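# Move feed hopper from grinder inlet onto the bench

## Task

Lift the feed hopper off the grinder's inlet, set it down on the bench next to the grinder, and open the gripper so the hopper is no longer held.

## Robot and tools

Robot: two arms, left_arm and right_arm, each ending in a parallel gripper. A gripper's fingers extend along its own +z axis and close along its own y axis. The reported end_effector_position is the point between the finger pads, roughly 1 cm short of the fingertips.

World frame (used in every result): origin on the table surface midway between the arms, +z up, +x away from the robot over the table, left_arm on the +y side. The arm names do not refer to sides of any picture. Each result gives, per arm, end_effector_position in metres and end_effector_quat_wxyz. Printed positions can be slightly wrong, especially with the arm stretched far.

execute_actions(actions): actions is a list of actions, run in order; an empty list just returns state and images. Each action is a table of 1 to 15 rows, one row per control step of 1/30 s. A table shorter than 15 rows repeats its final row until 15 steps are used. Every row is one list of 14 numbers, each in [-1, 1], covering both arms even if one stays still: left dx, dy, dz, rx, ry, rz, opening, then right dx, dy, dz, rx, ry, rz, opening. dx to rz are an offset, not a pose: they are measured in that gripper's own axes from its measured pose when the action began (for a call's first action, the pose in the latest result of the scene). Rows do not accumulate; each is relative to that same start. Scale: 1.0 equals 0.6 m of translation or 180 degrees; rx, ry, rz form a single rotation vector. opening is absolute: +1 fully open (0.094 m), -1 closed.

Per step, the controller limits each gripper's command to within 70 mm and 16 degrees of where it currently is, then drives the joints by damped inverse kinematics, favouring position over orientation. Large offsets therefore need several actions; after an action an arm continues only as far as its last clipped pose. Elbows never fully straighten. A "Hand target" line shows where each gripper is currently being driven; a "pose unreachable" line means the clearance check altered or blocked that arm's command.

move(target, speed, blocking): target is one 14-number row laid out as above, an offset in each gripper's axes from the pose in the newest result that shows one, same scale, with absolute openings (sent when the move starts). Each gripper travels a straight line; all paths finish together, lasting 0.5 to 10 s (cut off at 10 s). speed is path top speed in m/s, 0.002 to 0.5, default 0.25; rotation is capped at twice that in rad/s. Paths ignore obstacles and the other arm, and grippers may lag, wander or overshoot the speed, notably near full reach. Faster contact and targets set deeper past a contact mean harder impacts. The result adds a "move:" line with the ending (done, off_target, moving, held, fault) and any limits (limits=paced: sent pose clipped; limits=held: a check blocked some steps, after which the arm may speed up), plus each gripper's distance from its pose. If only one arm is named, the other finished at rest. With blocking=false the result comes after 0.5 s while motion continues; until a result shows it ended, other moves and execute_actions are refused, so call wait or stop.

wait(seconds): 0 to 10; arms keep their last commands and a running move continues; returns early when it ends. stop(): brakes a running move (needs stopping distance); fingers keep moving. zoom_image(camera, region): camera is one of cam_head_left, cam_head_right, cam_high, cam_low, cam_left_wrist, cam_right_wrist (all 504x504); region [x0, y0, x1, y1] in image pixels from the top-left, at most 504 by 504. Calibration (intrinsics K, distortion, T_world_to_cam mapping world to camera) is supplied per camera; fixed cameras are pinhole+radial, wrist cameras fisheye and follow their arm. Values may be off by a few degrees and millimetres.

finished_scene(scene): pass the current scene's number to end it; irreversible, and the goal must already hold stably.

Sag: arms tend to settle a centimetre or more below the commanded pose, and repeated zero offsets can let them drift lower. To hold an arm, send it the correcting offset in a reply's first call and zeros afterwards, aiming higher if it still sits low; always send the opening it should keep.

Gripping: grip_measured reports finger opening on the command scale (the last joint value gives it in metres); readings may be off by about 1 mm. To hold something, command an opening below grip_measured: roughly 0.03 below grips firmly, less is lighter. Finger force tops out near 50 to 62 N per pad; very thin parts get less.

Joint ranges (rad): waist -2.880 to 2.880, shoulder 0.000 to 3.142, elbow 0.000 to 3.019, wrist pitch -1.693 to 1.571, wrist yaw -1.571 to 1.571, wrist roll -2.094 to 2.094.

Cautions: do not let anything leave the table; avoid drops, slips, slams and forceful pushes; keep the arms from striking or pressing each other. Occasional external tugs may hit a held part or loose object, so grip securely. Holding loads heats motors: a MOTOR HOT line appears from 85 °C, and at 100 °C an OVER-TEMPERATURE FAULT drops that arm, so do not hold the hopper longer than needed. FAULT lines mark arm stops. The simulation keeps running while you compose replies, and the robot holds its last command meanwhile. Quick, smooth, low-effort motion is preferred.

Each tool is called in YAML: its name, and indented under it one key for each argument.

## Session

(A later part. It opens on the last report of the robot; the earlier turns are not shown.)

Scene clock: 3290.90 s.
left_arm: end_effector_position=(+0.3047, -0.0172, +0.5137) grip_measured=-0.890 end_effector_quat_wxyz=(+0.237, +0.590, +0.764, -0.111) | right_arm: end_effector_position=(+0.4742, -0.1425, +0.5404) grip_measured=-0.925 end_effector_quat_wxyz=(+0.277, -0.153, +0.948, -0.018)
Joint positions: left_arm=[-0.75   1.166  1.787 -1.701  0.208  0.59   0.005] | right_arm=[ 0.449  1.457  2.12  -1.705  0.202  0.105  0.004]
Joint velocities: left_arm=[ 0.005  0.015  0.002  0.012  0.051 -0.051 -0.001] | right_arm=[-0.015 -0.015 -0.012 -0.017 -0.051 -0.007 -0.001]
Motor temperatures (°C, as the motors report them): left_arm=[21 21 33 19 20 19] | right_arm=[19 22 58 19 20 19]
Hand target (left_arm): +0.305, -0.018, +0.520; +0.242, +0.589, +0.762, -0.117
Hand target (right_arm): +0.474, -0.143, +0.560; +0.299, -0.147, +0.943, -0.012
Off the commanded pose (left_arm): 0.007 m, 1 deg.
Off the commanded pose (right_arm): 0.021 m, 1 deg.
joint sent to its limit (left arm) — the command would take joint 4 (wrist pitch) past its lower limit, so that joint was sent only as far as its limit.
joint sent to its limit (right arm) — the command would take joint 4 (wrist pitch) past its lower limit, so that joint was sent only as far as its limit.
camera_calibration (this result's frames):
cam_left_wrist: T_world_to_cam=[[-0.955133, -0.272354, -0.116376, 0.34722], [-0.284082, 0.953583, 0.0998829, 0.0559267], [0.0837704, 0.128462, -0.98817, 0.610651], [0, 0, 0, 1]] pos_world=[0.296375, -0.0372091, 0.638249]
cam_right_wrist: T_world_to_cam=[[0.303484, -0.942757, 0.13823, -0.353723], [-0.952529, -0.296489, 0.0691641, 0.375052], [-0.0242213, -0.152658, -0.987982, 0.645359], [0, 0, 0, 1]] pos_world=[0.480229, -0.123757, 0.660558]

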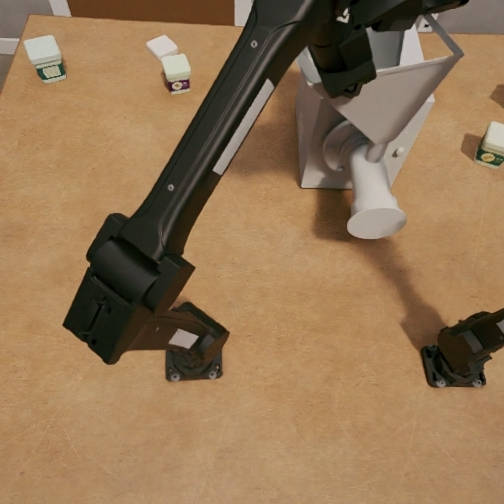

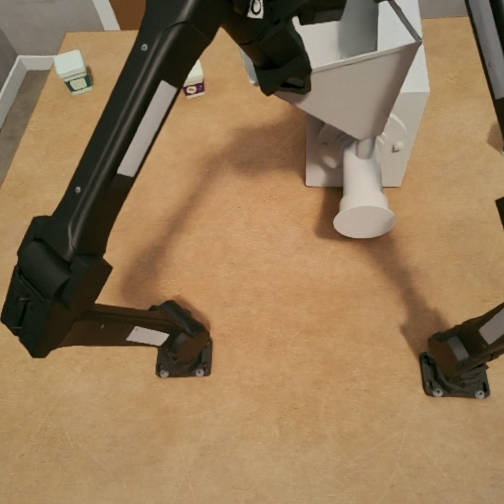

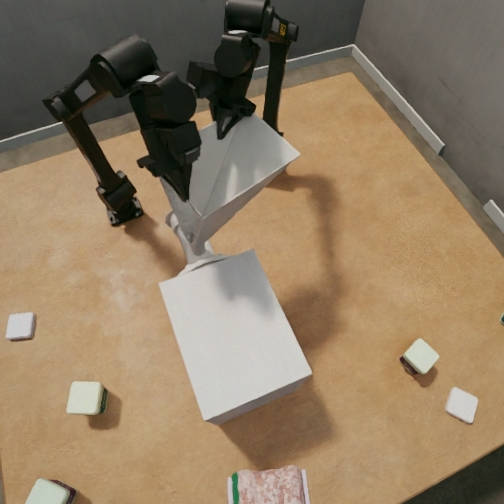

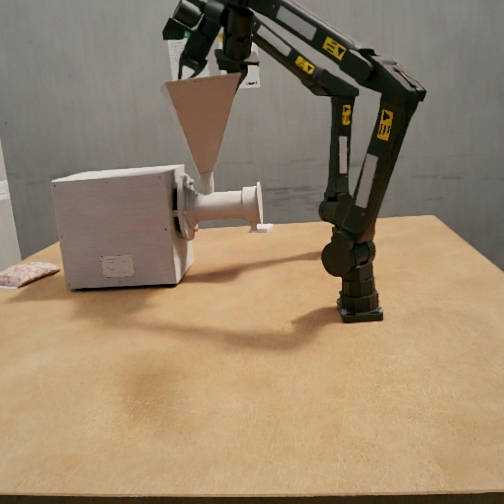

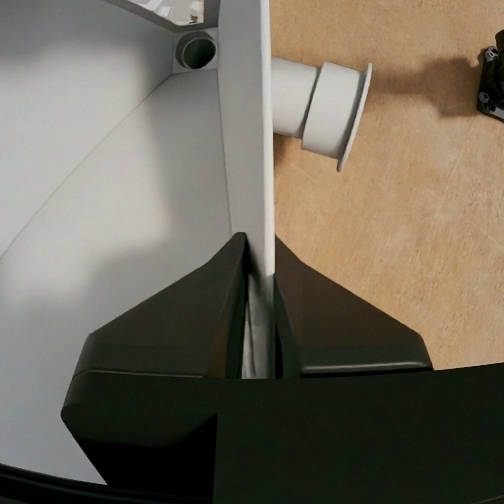

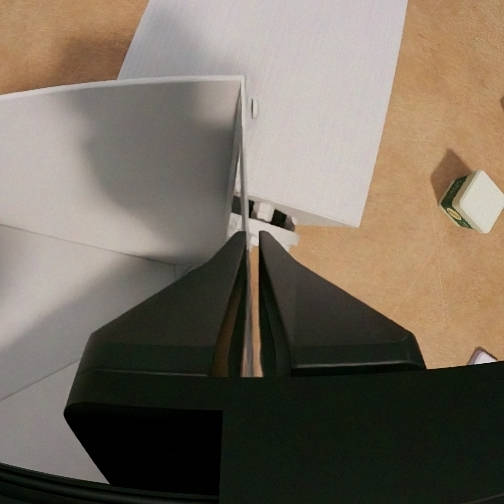

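execute_actions:
  actions:
    - [[-0.008,0.002,-0.014,0,0,0,-0.55,-0.0175,-0.0034,-0.0282,0,0,0,-1]]
    - [[-0.008,0.002,0.01,-0.047,0.0,0.027,-0.55,-0.0175,-0.0034,-0.0282,0,0,0,-1]]
    - [[-0.008,0.002,-0.008,0,0,0,-0.55,-0.0175,-0.0034,-0.0282,0,0,0,-1]]

Scene clock: 3311.23 s.
left_arm: end_effector_position=(+0.3073, -0.0200, +0.5062) grip_measured=-0.552 end_effector_quat_wxyz=(+0.272, +0.602, +0.750, -0.044) | right_arm: end_effector_position=(+0.4710, -0.1383, +0.5405) grip_measured=-0.927 end_effector_quat_wxyz=(+0.275, -0.166, +0.947, -0.008)
Joint positions: left_arm=[-0.827  1.123  1.717 -1.608  0.047  0.59   0.021] | right_arm=[ 0.45   1.453  2.119 -1.705  0.176  0.086  0.003]
Joint velocities: left_arm=[-0.005  0.005 -0.002 -0.002  0.081 -0.066 -0.001] | right_arm=[-0.005 -0.005 -0.022  0.002  0.007  0.022 -0.001]
Motor temperatures (°C, as the motors report them): left_arm=[20 21 32 19 21 19] | right_arm=[19 22 56 19 20 19]
Hand target (left_arm): +0.308, -0.023, +0.514; +0.275, +0.602, +0.749, -0.045
Hand target (right_arm): +0.470, -0.139, +0.560; +0.296, -0.165, +0.941, -0.004
Off the commanded pose (left_arm): 0.008 m, 0 deg.
Off the commanded pose (right_arm): 0.020 m, 0 deg.
joint sent to its limit (right arm) — the command would take joint 4 (wrist pitch) past its lower limit, so that joint was sent only as far as its limit.
camera_calibration (this result's frames):
cam_left_wrist: T_world_to_cam=[[-0.92708, -0.264055, -0.266078, 0.41539], [-0.303197, 0.945593, 0.118006, 0.0566494], [0.220441, 0.190075, -0.956701, 0.546606], [0, 0, 0, 1]] pos_world=[0.281781, -0.0477777, 0.62678]
cam_right_wrist: T_world_to_cam=[[0.333582, -0.934328, 0.125518, -0.354996], [-0.942329, -0.326638, 0.0729584, 0.36223], [-0.027168, -0.142617, -0.989405, 0.649616], [0, 0, 0, 1]] pos_world=[0.477409, -0.120718, 0.660865]

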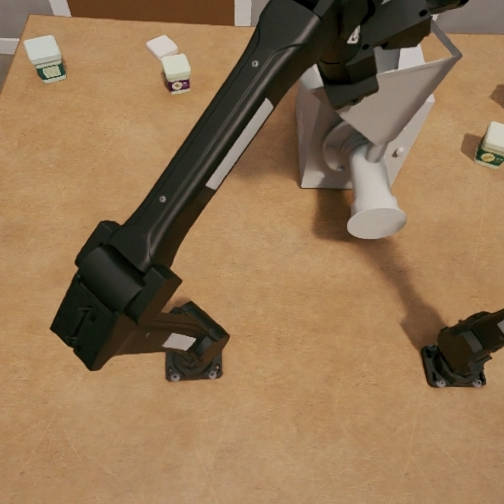

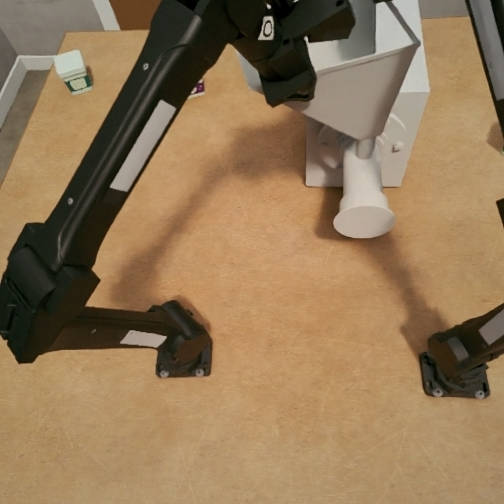

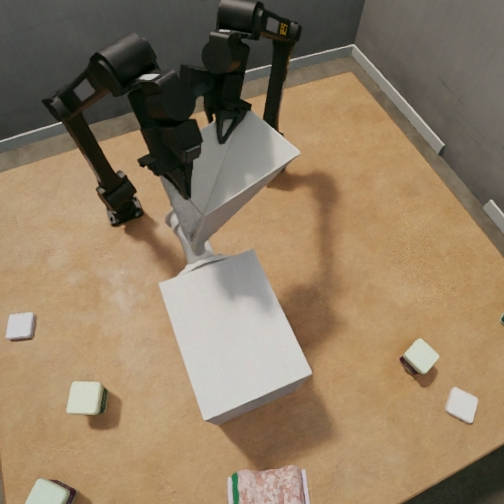

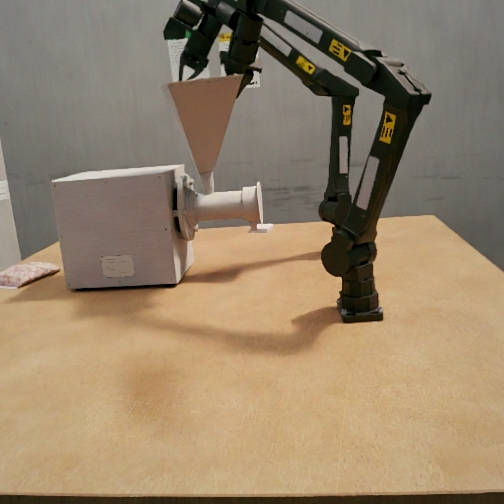

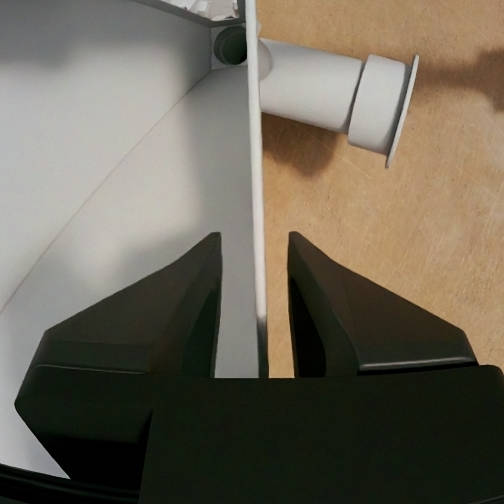

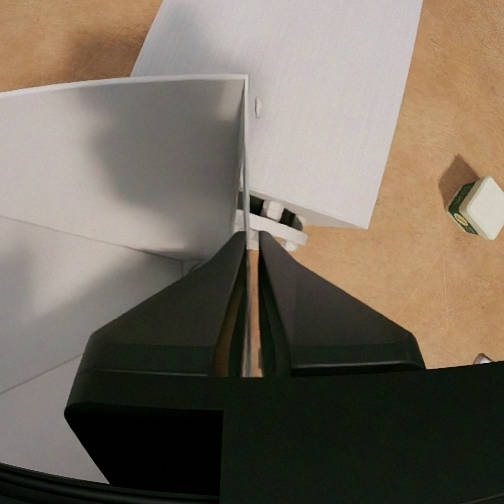

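execute_actions:
  actions:
    - [[-0.0077,0.0,-0.0142,0,0,0,-1,-0.0175,-0.0034,-0.0282,0,0,0,-1]]
    - [[-0.0077,0.0043,-0.0142,0,0,0,-1,-0.0175,-0.0034,-0.0282,0,0,0,-1]]
    - [[-0.0318,-0.037,-0.0142,-0.0256,0.0145,-0.0472,-1,-0.0608,0,-0.0962,-0.0288,-0.0059,-0.0472,-1]]
    - [[-0.0318,-0.037,-0.0142,-0.0256,0.0145,-0.0472,-1,-0.0608,0,-0.0962,-0.0288,-0.0059,-0.0472,-1]]
    - [[0.0165,0.0457,-0.0142,0.0256,-0.0145,0.0472,-1,-0.0565,-0.0242,-0.0962,0.0288,0.0059,0.0472,-1]]
    - [[0.0165,0.0457,-0.0142,0.0256,-0.0145,0.0472,-1,-0.0565,-0.0242,-0.0962,0.0288,0.0059,0.0472,-1]]
    - [[0.0165,0.0457,-0.0142,0.0256,-0.0145,0.0472,-1,-0.0565,-0.0242,-0.0962,0.0288,0.0059,0.0472,-1]]
    - [[-0.0318,-0.037,-0.0142,-0.0256,0.0145,-0.0472,-1,-0.0608,0,-0.0962,-0.0288,-0.0059,-0.0472,-1]]
    - [[-0.0318,-0.037,-0.0142,-0.0256,0.0145,-0.0472,-1,-0.0608,0,-0.0962,-0.0288,-0.0059,-0.0472,-1]]
    - [[-0.0318,-0.037,-0.0142,-0.0256,0.0145,-0.0472,-1,-0.0608,0,-0.0962,-0.0288,-0.0059,-0.0472,-1]]
    - [[0.0165,0.0457,-0.0142,0.0256,-0.0145,0.0472,-1,-0.0565,-0.0242,-0.0962,0.0288,0.0059,0.0472,-1]]
    - [[0.0165,0.0457,-0.0142,0.0256,-0.0145,0.0472,-1,-0.0565,-0.0242,-0.0962,0.0288,0.0059,0.0472,-1]]
    - [[-0.0046,0.0026,-0.0142,0,0,0,-1,-0.0173,-0.0035,-0.0283,0,0,0,-1]]

zoom_image:
  camera: "cam_low"
  region: [170, 150, 250, 210]

Scene clock: 3351.47 s.
left_arm: end_effector_position=(+0.2967, -0.0295, +0.5081) grip_measured=-0.973 end_effector_quat_wxyz=(+0.252, +0.560, +0.788, -0.036) | right_arm: end_effector_position=(+0.4753, -0.1345, +0.6093) grip_measured=-0.982 end_effector_quat_wxyz=(+0.350, -0.207, +0.914, +0.000)
Joint positions: left_arm=[-0.903  1.154  1.762 -1.665 -0.033  0.418  0.001] | right_arm=[ 0.45   1.494  2.327 -1.705  0.168 -0.026  0.001]
Joint velocities: left_arm=[-0.015 -0.005 -0.007  0.007  0.037 -0.051 -0.001] | right_arm=[ 0.005 -0.024 -0.012 -0.002  0.007 -0.022 -0.001]
Motor temperatures (°C, as the motors report them): left_arm=[20 21 32 19 20 19] | right_arm=[19 22 57 19 20 19]
Hand target (left_arm): +0.296, -0.030, +0.518; +0.256, +0.560, +0.787, -0.038
Hand target (right_arm): +0.474, -0.134, +0.622; +0.364, -0.208, +0.908, +0.002
Off the commanded pose (left_arm): 0.010 m, 1 deg.
Off the commanded pose (right_arm): 0.014 m, 1 deg.
joint sent to its limit (right arm) — the command would take joint 4 (wrist pitch) past its lower limit, so that joint was sent only as far as its limit.
camera_calibration (this result's frames):
cam_left_wrist: T_world_to_cam=[[-0.903065, -0.362228, -0.230789, 0.375666], [-0.400895, 0.903714, 0.150283, 0.0735276], [0.154131, 0.228238, -0.961328, 0.575769], [0, 0, 0, 1]] pos_world=[0.279984, -0.0617833, 0.629152]
cam_right_wrist: T_world_to_cam=[[0.397387, -0.902416, 0.166518, -0.412556], [-0.90673, -0.414051, -0.0800133, 0.427021], [0.141152, -0.119191, -0.982787, 0.637446], [0, 0, 0, 1]] pos_world=[0.461161, -0.119511, 0.729338]

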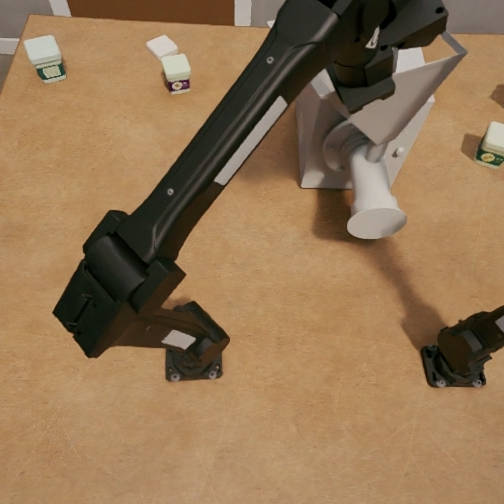

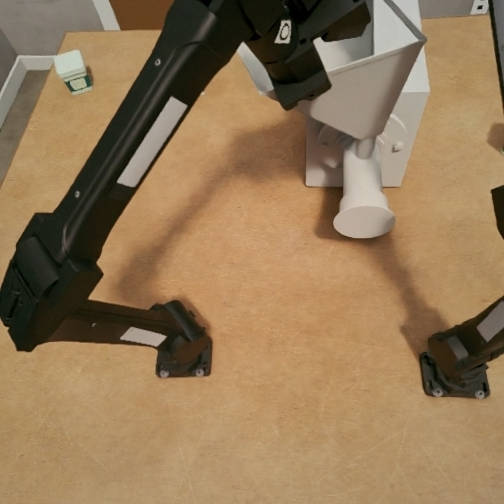

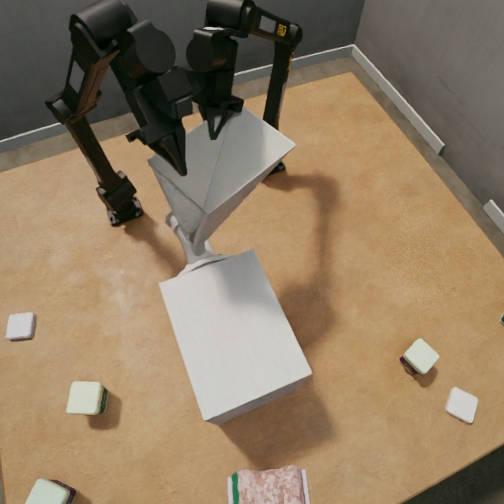

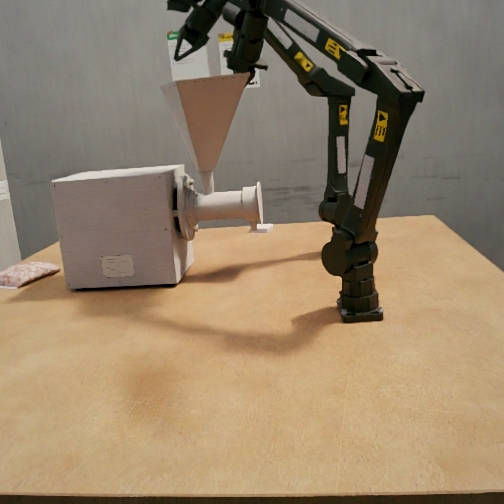

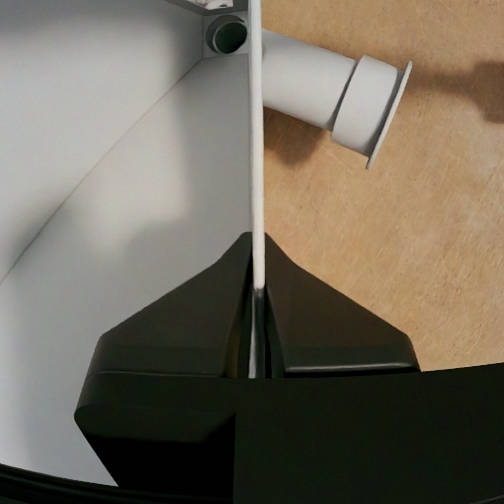

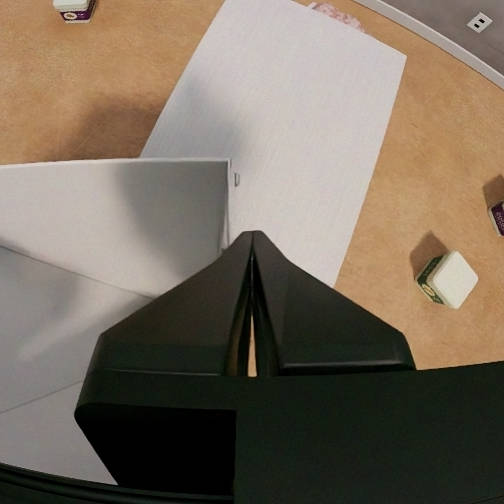

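Region (170, 150, 250, 210) of cam_low's 504x504 image, scaled by 6.300, with more detail than that image has; it fills the top 378 rows of this view, and the rest is white.

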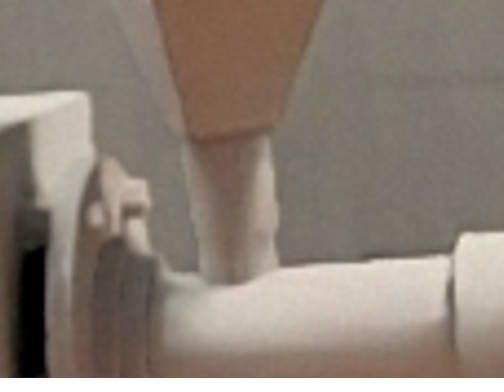

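execute_actions:
  actions:
    - [[0.0165,0.0457,-0.0142,0.0256,-0.0145,0.0472,-1,-0.0107,-0.0024,-0.0126,0,0,0,-0.4]]
    - [[0.0165,0.0457,-0.0142,0.0256,-0.0145,0.0472,-1,-0.0107,-0.0024,-0.0126,0,0,0,-0.4]]
    - [[-0.0046,0.0026,-0.0142,0,0,0,-1,-0.0107,-0.0024,-0.0126,0,0,0,-0.4]]

Scene clock: 3384.87 s.
left_arm: end_effector_position=(+0.3354, +0.0025, +0.5030) grip_measured=-0.973 end_effector_quat_wxyz=(+0.250, +0.681, +0.684, -0.079) | right_arm: end_effector_position=(+0.4753, -0.1345, +0.6093) grip_measured=-0.402 end_effector_quat_wxyz=(+0.350, -0.207, +0.914, +0.000)
Joint positions: left_arm=[-0.634  1.184  1.767 -1.685  0.261  0.948  0.001] | right_arm=[ 0.45   1.494  2.327 -1.705  0.168 -0.026  0.028]
Joint velocities: left_arm=[ 0.005  0.015  0.002 -0.002 -0.022  0.022  0.   ] | right_arm=[-0.005 -0.005  0.002 -0.007  0.007 -0.037  0.   ]
Motor temperatures (°C, as the motors report them): left_arm=[20 21 32 19 20 19] | right_arm=[19 22 53 19 20 19]
Hand target (left_arm): +0.334, +0.004, +0.512; +0.253, +0.680, +0.683, -0.079
Hand target (right_arm): +0.475, -0.135, +0.619; +0.360, -0.207, +0.910, +0.002
Off the commanded pose (left_arm): 0.009 m, 0 deg.
Off the commanded pose (right_arm): 0.010 m, 0 deg.
joint sent to its limit (left arm) — the command would take joint 4 (wrist pitch) past its lower limit, so that joint was sent only as far as its limit.
joint sent to its limit (right arm) — the command would take joint 4 (wrist pitch) past its lower limit, so that joint was sent only as far as its limit.
camera_calibration (this result's frames):
cam_left_wrist: T_world_to_cam=[[-0.969765, -0.0528503, -0.238248, 0.446312], [-0.0868069, 0.987122, 0.134366, -0.0366069], [0.228079, 0.150985, -0.961865, 0.533298], [0, 0, 0, 1]] pos_world=[0.308006, -0.0207971, 0.624213]
cam_right_wrist: T_world_to_cam=[[0.397387, -0.902416, 0.166518, -0.412556], [-0.90673, -0.414051, -0.0800133, 0.427021], [0.141152, -0.119191, -0.982787, 0.637446], [0, 0, 0, 1]] pos_world=[0.461161, -0.119511, 0.729338]

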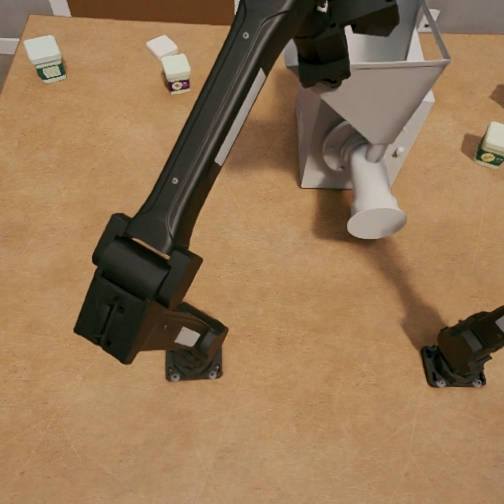

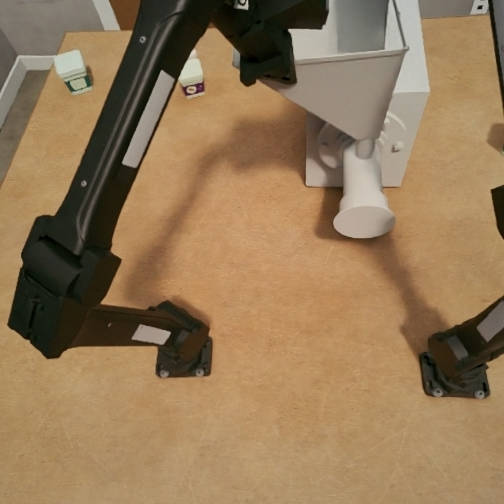

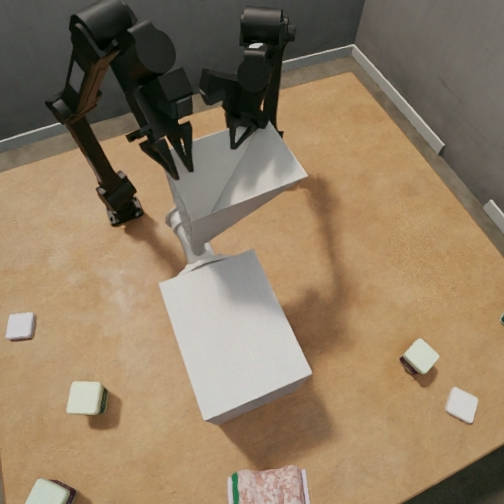

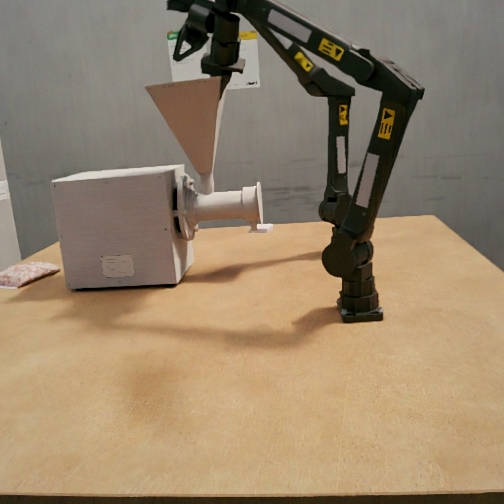

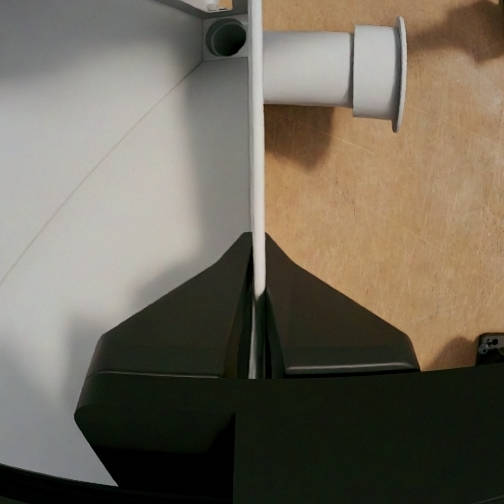

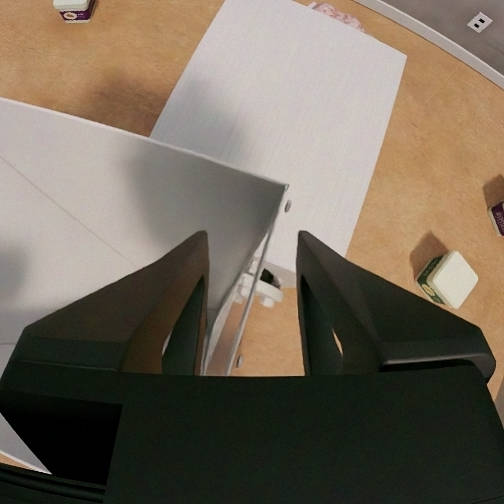

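move:
  target: [-0.0046,0.0026,-0.0142,0,0,0,-1,0.1163,0.0153,-0.041,0.0247,0.0642,0.1149,-0.4]
  speed: 0.1

Scene clock: 3404.27 s.
left_arm: end_effector_position=(+0.3354, +0.0025, +0.5030) grip_measured=-0.973 end_effector_quat_wxyz=(+0.250, +0.681, +0.684, -0.079) | right_arm: end_effector_position=(+0.4134, -0.1577, +0.5799) grip_measured=-0.402 end_effector_quat_wxyz=(+0.322, -0.033, +0.945, +0.033)
Joint positions: left_arm=[-0.634  1.184  1.767 -1.685  0.26   0.948  0.001] | right_arm=[ 0.498  1.307  2.063 -1.705  0.237  0.384  0.028]
Joint velocities: left_arm=[-0.005 -0.005  0.002 -0.007 -0.081 -0.066  0.001] | right_arm=[-0.015 -0.024 -0.002 -0.012 -0.081 -0.007  0.001]
Motor temperatures (°C, as the motors report them): left_arm=[20 21 32 19 20 19] | right_arm=[19 22 51 19 20 19]
Hand target (left_arm): +0.334, +0.004, +0.512; +0.252, +0.680, +0.683, -0.079
Hand target (right_arm): +0.410, -0.155, +0.581; +0.323, -0.032, +0.945, +0.036
Off the commanded pose (left_arm): 0.009 m, 0 deg.
Off the commanded pose (right_arm): 0.005 m, 8 deg.
joint sent to its limit (left arm) — the command would take joint 4 (wrist pitch) past its lower limit, so that joint was sent only as far as its limit.
joint sent to its limit (right arm) — the command would take joint 4 (wrist pitch) past its lower limit, so that joint was sent only as far as its limit.
move: off_target (right_arm)
camera_calibration (this result's frames):
cam_left_wrist: T_world_to_cam=[[-0.969713, -0.0529486, -0.238438, 0.446428], [-0.0870012, 0.987068, 0.134636, -0.0367208], [0.228226, 0.151303, -0.96178, 0.533175], [0, 0, 0, 1]] pos_world=[0.308028, -0.020787, 0.624186]
cam_right_wrist: T_world_to_cam=[[0.106471, -0.99412, -0.0197513, -0.190097], [-0.993547, -0.105586, -0.0414287, 0.42113], [0.0390996, 0.0240348, -0.998946, 0.688609], [0, 0, 0, 1]] pos_world=[0.411727, -0.161064, 0.701576]

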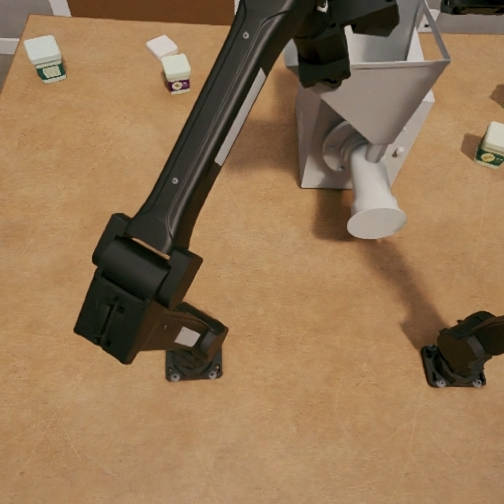

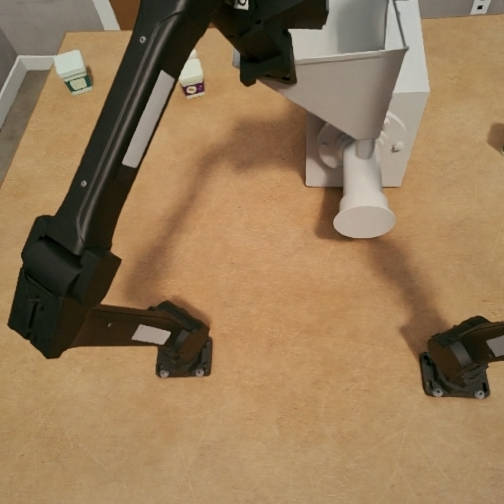

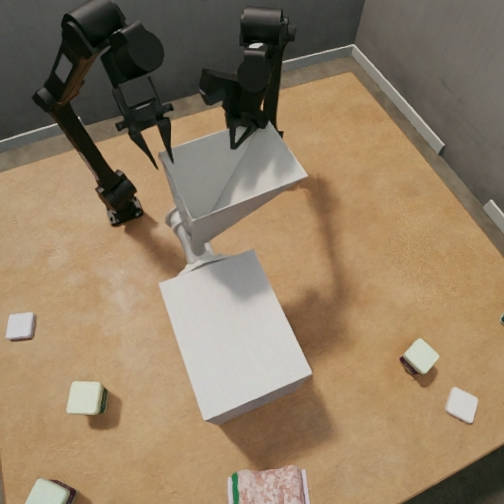

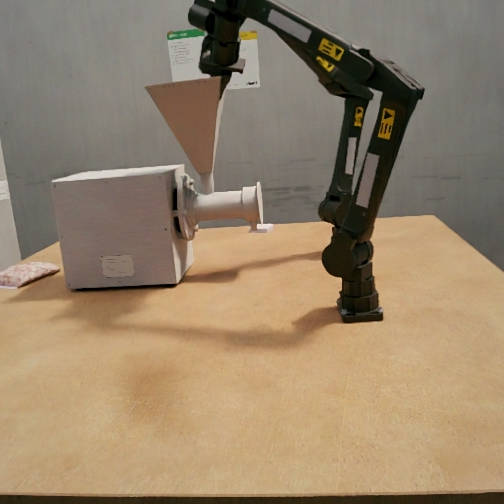

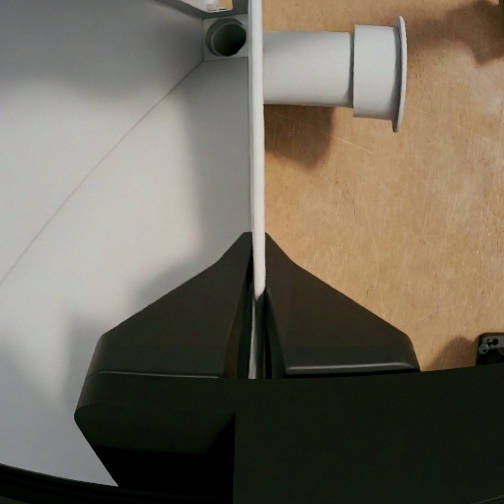

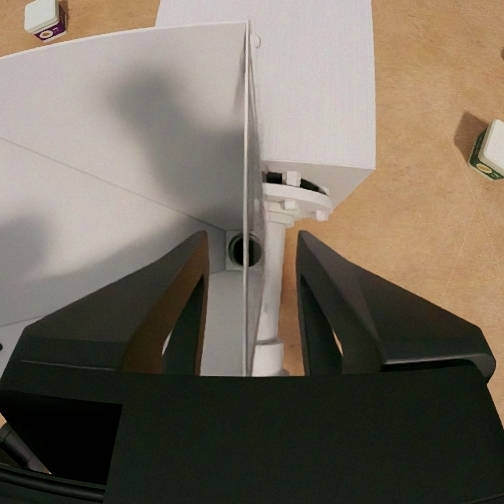

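execute_actions:
  actions: []

Scene clock: 3430.00 s.
left_arm: end_effector_position=(+0.3354, +0.0025, +0.5030) grip_measured=-0.973 end_effector_quat_wxyz=(+0.250, +0.681, +0.684, -0.079) | right_arm: end_effector_position=(+0.4134, -0.1577, +0.5799) grip_measured=-0.402 end_effector_quat_wxyz=(+0.322, -0.032, +0.946, +0.033)
Joint positions: left_arm=[-0.634  1.184  1.767 -1.685  0.26   0.948  0.001] | right_arm=[ 0.498  1.307  2.063 -1.705  0.237  0.386  0.028]
Joint velocities: left_arm=[-0.015 -0.005 -0.002 -0.007 -0.037 -0.007  0.   ] | right_arm=[-0.015  0.015 -0.012  0.002  0.007  0.022 -0.   ]
Motor temperatures (°C, as the motors report them): left_arm=[20 21 32 19 20 19] | right_arm=[19 22 49 19 20 19]
Hand target (left_arm): +0.334, +0.004, +0.512; +0.252, +0.680, +0.683, -0.079
Hand target (right_arm): +0.410, -0.155, +0.581; +0.323, -0.033, +0.945, +0.036
Off the commanded pose (left_arm): 0.009 m, 0 deg.
Off the commanded pose (right_arm): 0.005 m, 8 deg.
camera_calibration (this result's frames):
cam_left_wrist: T_world_to_cam=[[-0.969713, -0.0529486, -0.238438, 0.446428], [-0.0870012, 0.987068, 0.134636, -0.0367208], [0.228226, 0.151303, -0.96178, 0.533175], [0, 0, 0, 1]] pos_world=[0.308028, -0.020787, 0.624186]
cam_right_wrist: T_world_to_cam=[[0.104369, -0.994309, -0.0213873, -0.188309], [-0.993776, -0.103423, -0.0413772, 0.421536], [0.0389297, 0.0255727, -0.998915, 0.688903], [0, 0, 0, 1]] pos_world=[0.411747, -0.161258, 0.70157]

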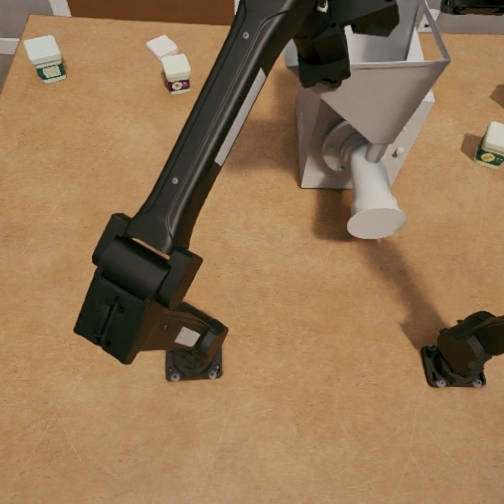

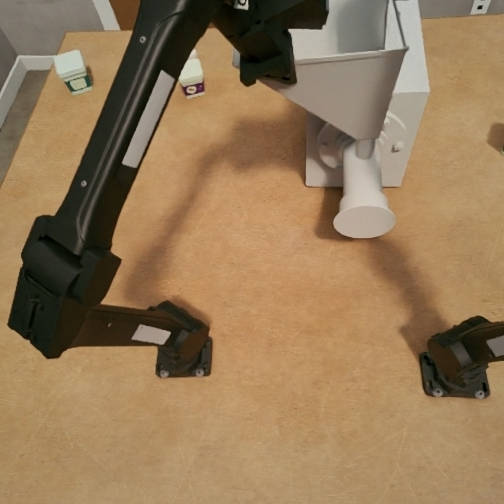

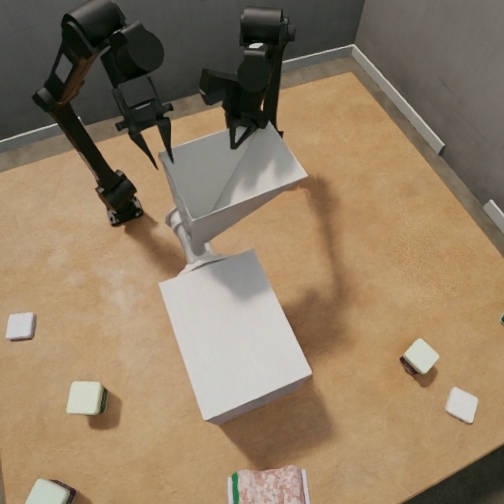

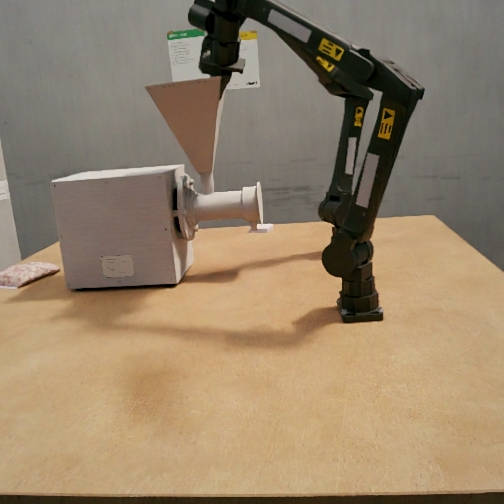

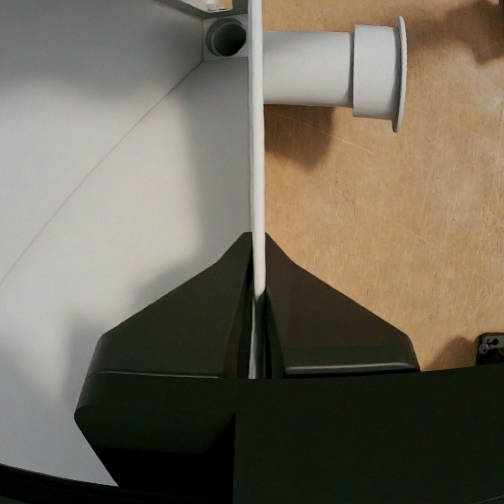

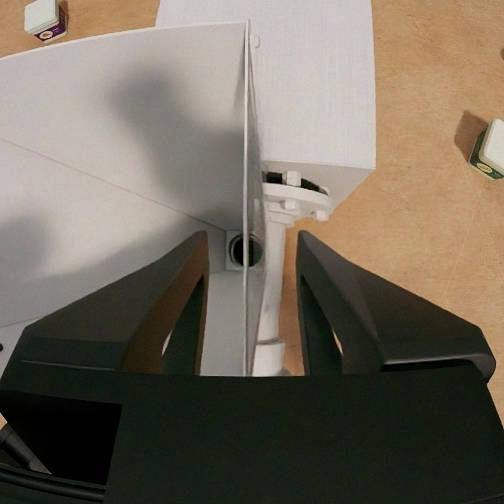

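execute_actions:
  actions:
    - [[-0.0046,0.0026,-0.0142,0,0,0,-1, 0.012,-0.002,0.100,0,0,0,-0.4]]
    - [[0,0,0,0,0,0,-1, 0,0,0.005,0,0,0,-0.4]]

Scene clock: 3446.13 s.
left_arm: end_effector_position=(+0.3354, +0.0026, +0.5030) grip_measured=-0.973 end_effector_quat_wxyz=(+0.250, +0.681, +0.684, -0.079) | right_arm: end_effector_position=(+0.4449, -0.1517, +0.5173) grip_measured=-0.402 end_effector_quat_wxyz=(+0.308, -0.032, +0.950, +0.028)
Joint positions: left_arm=[-0.634  1.184  1.767 -1.685  0.26   0.948  0.001] | right_arm=[ 0.466  1.285  1.851 -1.541  0.217  0.363  0.028]
Joint velocities: left_arm=[-0.005 -0.005 -0.022  0.007 -0.081 -0.066  0.   ] | right_arm=[-0.005 -0.024 -0.032 -0.012 -0.007 -0.037 -0.001]
Motor temperatures (°C, as the motors report them): left_arm=[20 21 32 19 20 19] | right_arm=[19 22 49 19 19 19]
Hand target (left_arm): +0.335, +0.003, +0.503; +0.250, +0.681, +0.684, -0.079
Hand target (right_arm): +0.447, -0.151, +0.517; +0.310, -0.032, +0.950, +0.029
Off the commanded pose (left_arm): 0.000 m, 0 deg.
Off the commanded pose (right_arm): 0.002 m, 0 deg.
camera_calibration (this result's frames):
cam_left_wrist: T_world_to_cam=[[-0.969661, -0.0530468, -0.238628, 0.446544], [-0.0871956, 0.987014, 0.134906, -0.0368347], [0.228373, 0.15162, -0.961695, 0.533051], [0, 0, 0, 1]] pos_world=[0.308051, -0.020777, 0.624159]
cam_right_wrist: T_world_to_cam=[[0.101534, -0.994752, -0.0126393, -0.190358], [-0.994786, -0.101399, -0.0108834, 0.435761], [0.00954463, 0.0136784, -0.999861, 0.63682], [0, 0, 0, 1]] pos_world=[0.446739, -0.153884, 0.639068]

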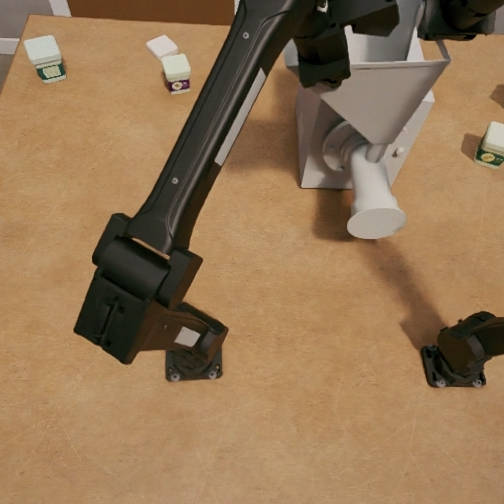

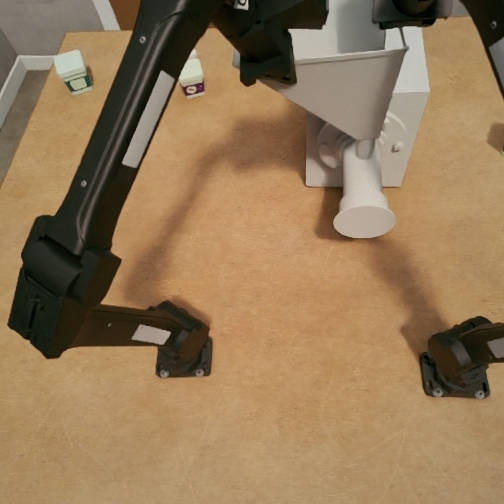

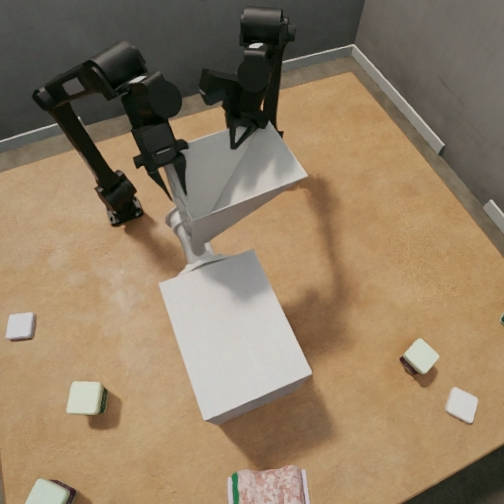

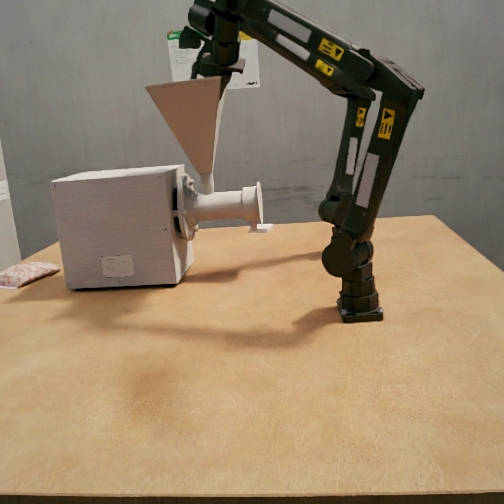

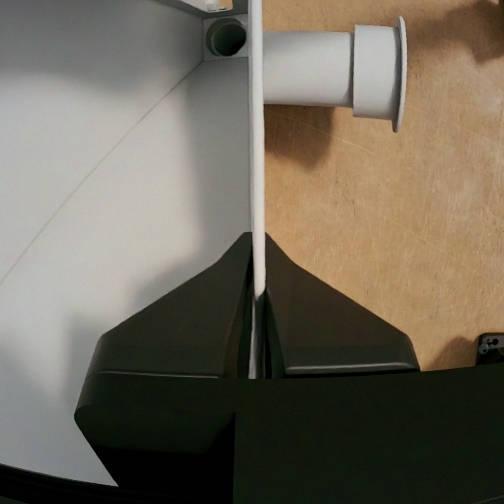

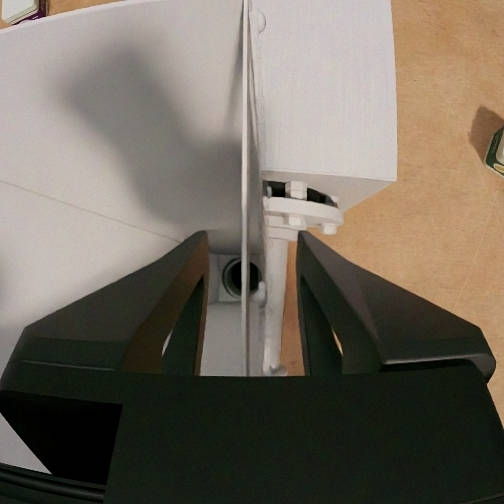

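execute_actions:
  actions:
    - [[0,0,0,0,0,0,-1, 0,0,0.003,0,0,0,-1]]
    - [[0,0,0,0,0,0,-1, 0,0,0,0,0,0,-1]]

Scene clock: 3449.87 s.
left_arm: end_effector_position=(+0.3369, +0.0023, +0.5032) grip_measured=-0.974 end_effector_quat_wxyz=(+0.253, +0.681, +0.683, -0.076) | right_arm: end_effector_position=(+0.4453, -0.1538, +0.5164) grip_measured=-0.918 end_effector_quat_wxyz=(+0.309, -0.043, +0.950, +0.018)
Joint positions: left_arm=[-0.634  1.184  1.767 -1.679  0.257  0.95   0.001] | right_arm=[ 0.466  1.285  1.848 -1.542  0.228  0.338  0.004]
Joint velocities: left_arm=[-0.005 -0.005 -0.022 -0.007  0.007 -0.022 -0.001] | right_arm=[ 0.005 -0.015  0.002  0.002 -0.007  0.051  0.   ]
Motor temperatures (°C, as the motors report them): left_arm=[20 21 31 19 20 19] | right_arm=[19 22 49 19 19 19]
Hand target (left_arm): +0.337, +0.002, +0.503; +0.252, +0.681, +0.683, -0.077
Hand target (right_arm): +0.445, -0.153, +0.516; +0.309, -0.041, +0.950, +0.020
Off the commanded pose (left_arm): 0.000 m, 0 deg.
Off the commanded pose (right_arm): 0.000 m, 0 deg.
camera_calibration (this result's frames):
cam_left_wrist: T_world_to_cam=[[-0.967998, -0.0524718, -0.245409, 0.450816], [-0.0875599, 0.987061, 0.134327, -0.0360396], [0.235186, 0.151516, -0.960068, 0.529866], [0, 0, 0, 1]] pos_world=[0.308616, -0.0210547, 0.624183]
cam_right_wrist: T_world_to_cam=[[0.115504, -0.993221, 0.0130603, -0.211696], [-0.993232, -0.115647, -0.0107737, 0.432999], [0.0122111, -0.0117275, -0.999857, 0.630814], [0, 0, 0, 1]] pos_world=[0.446817, -0.152788, 0.638153]

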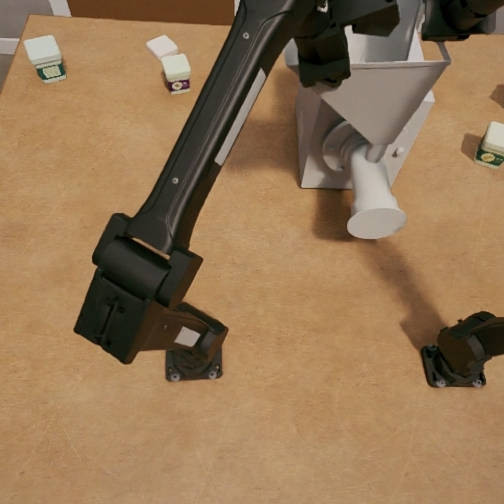

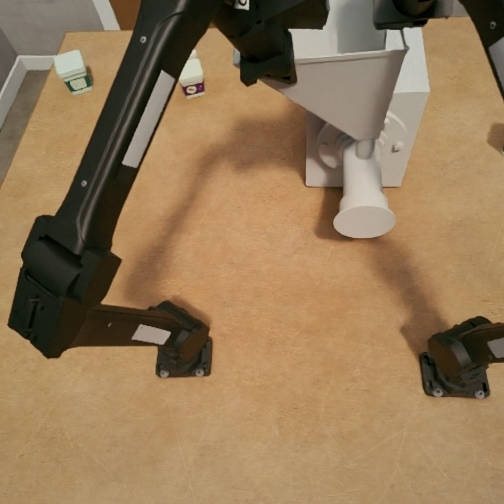

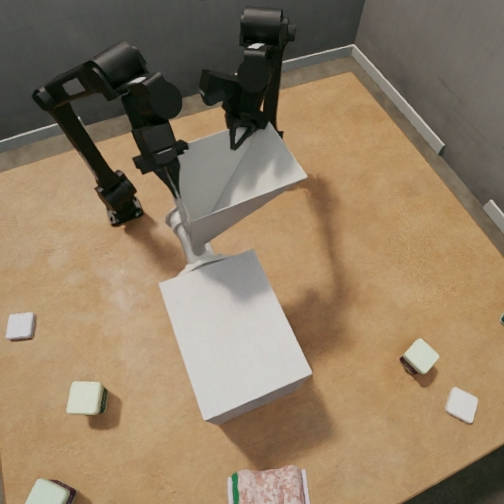

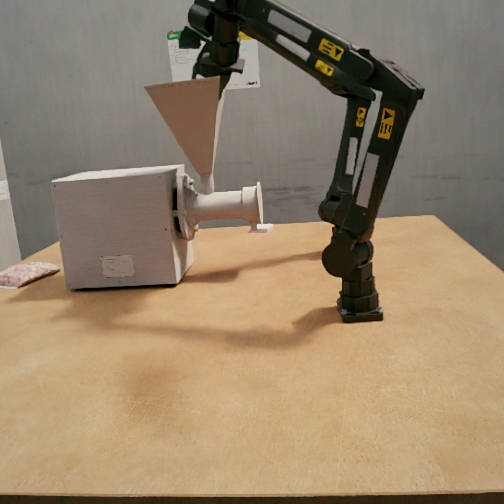

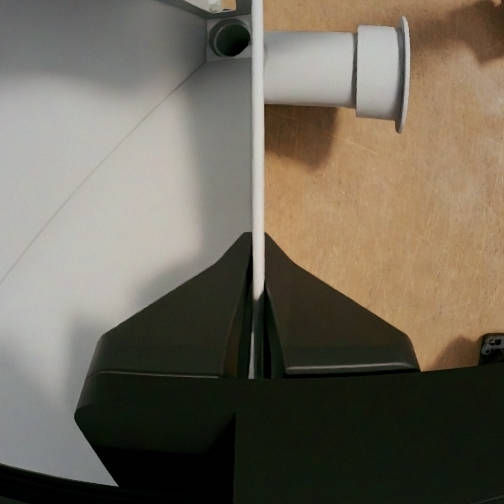

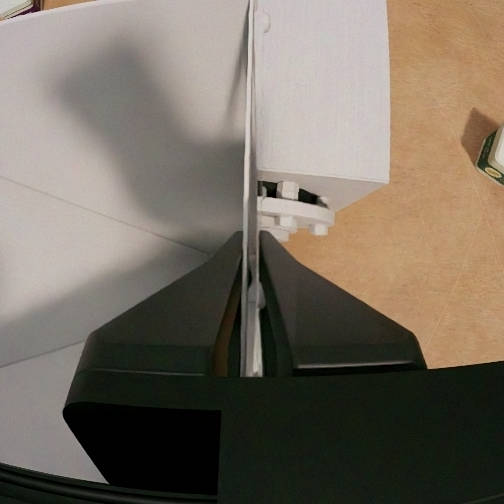

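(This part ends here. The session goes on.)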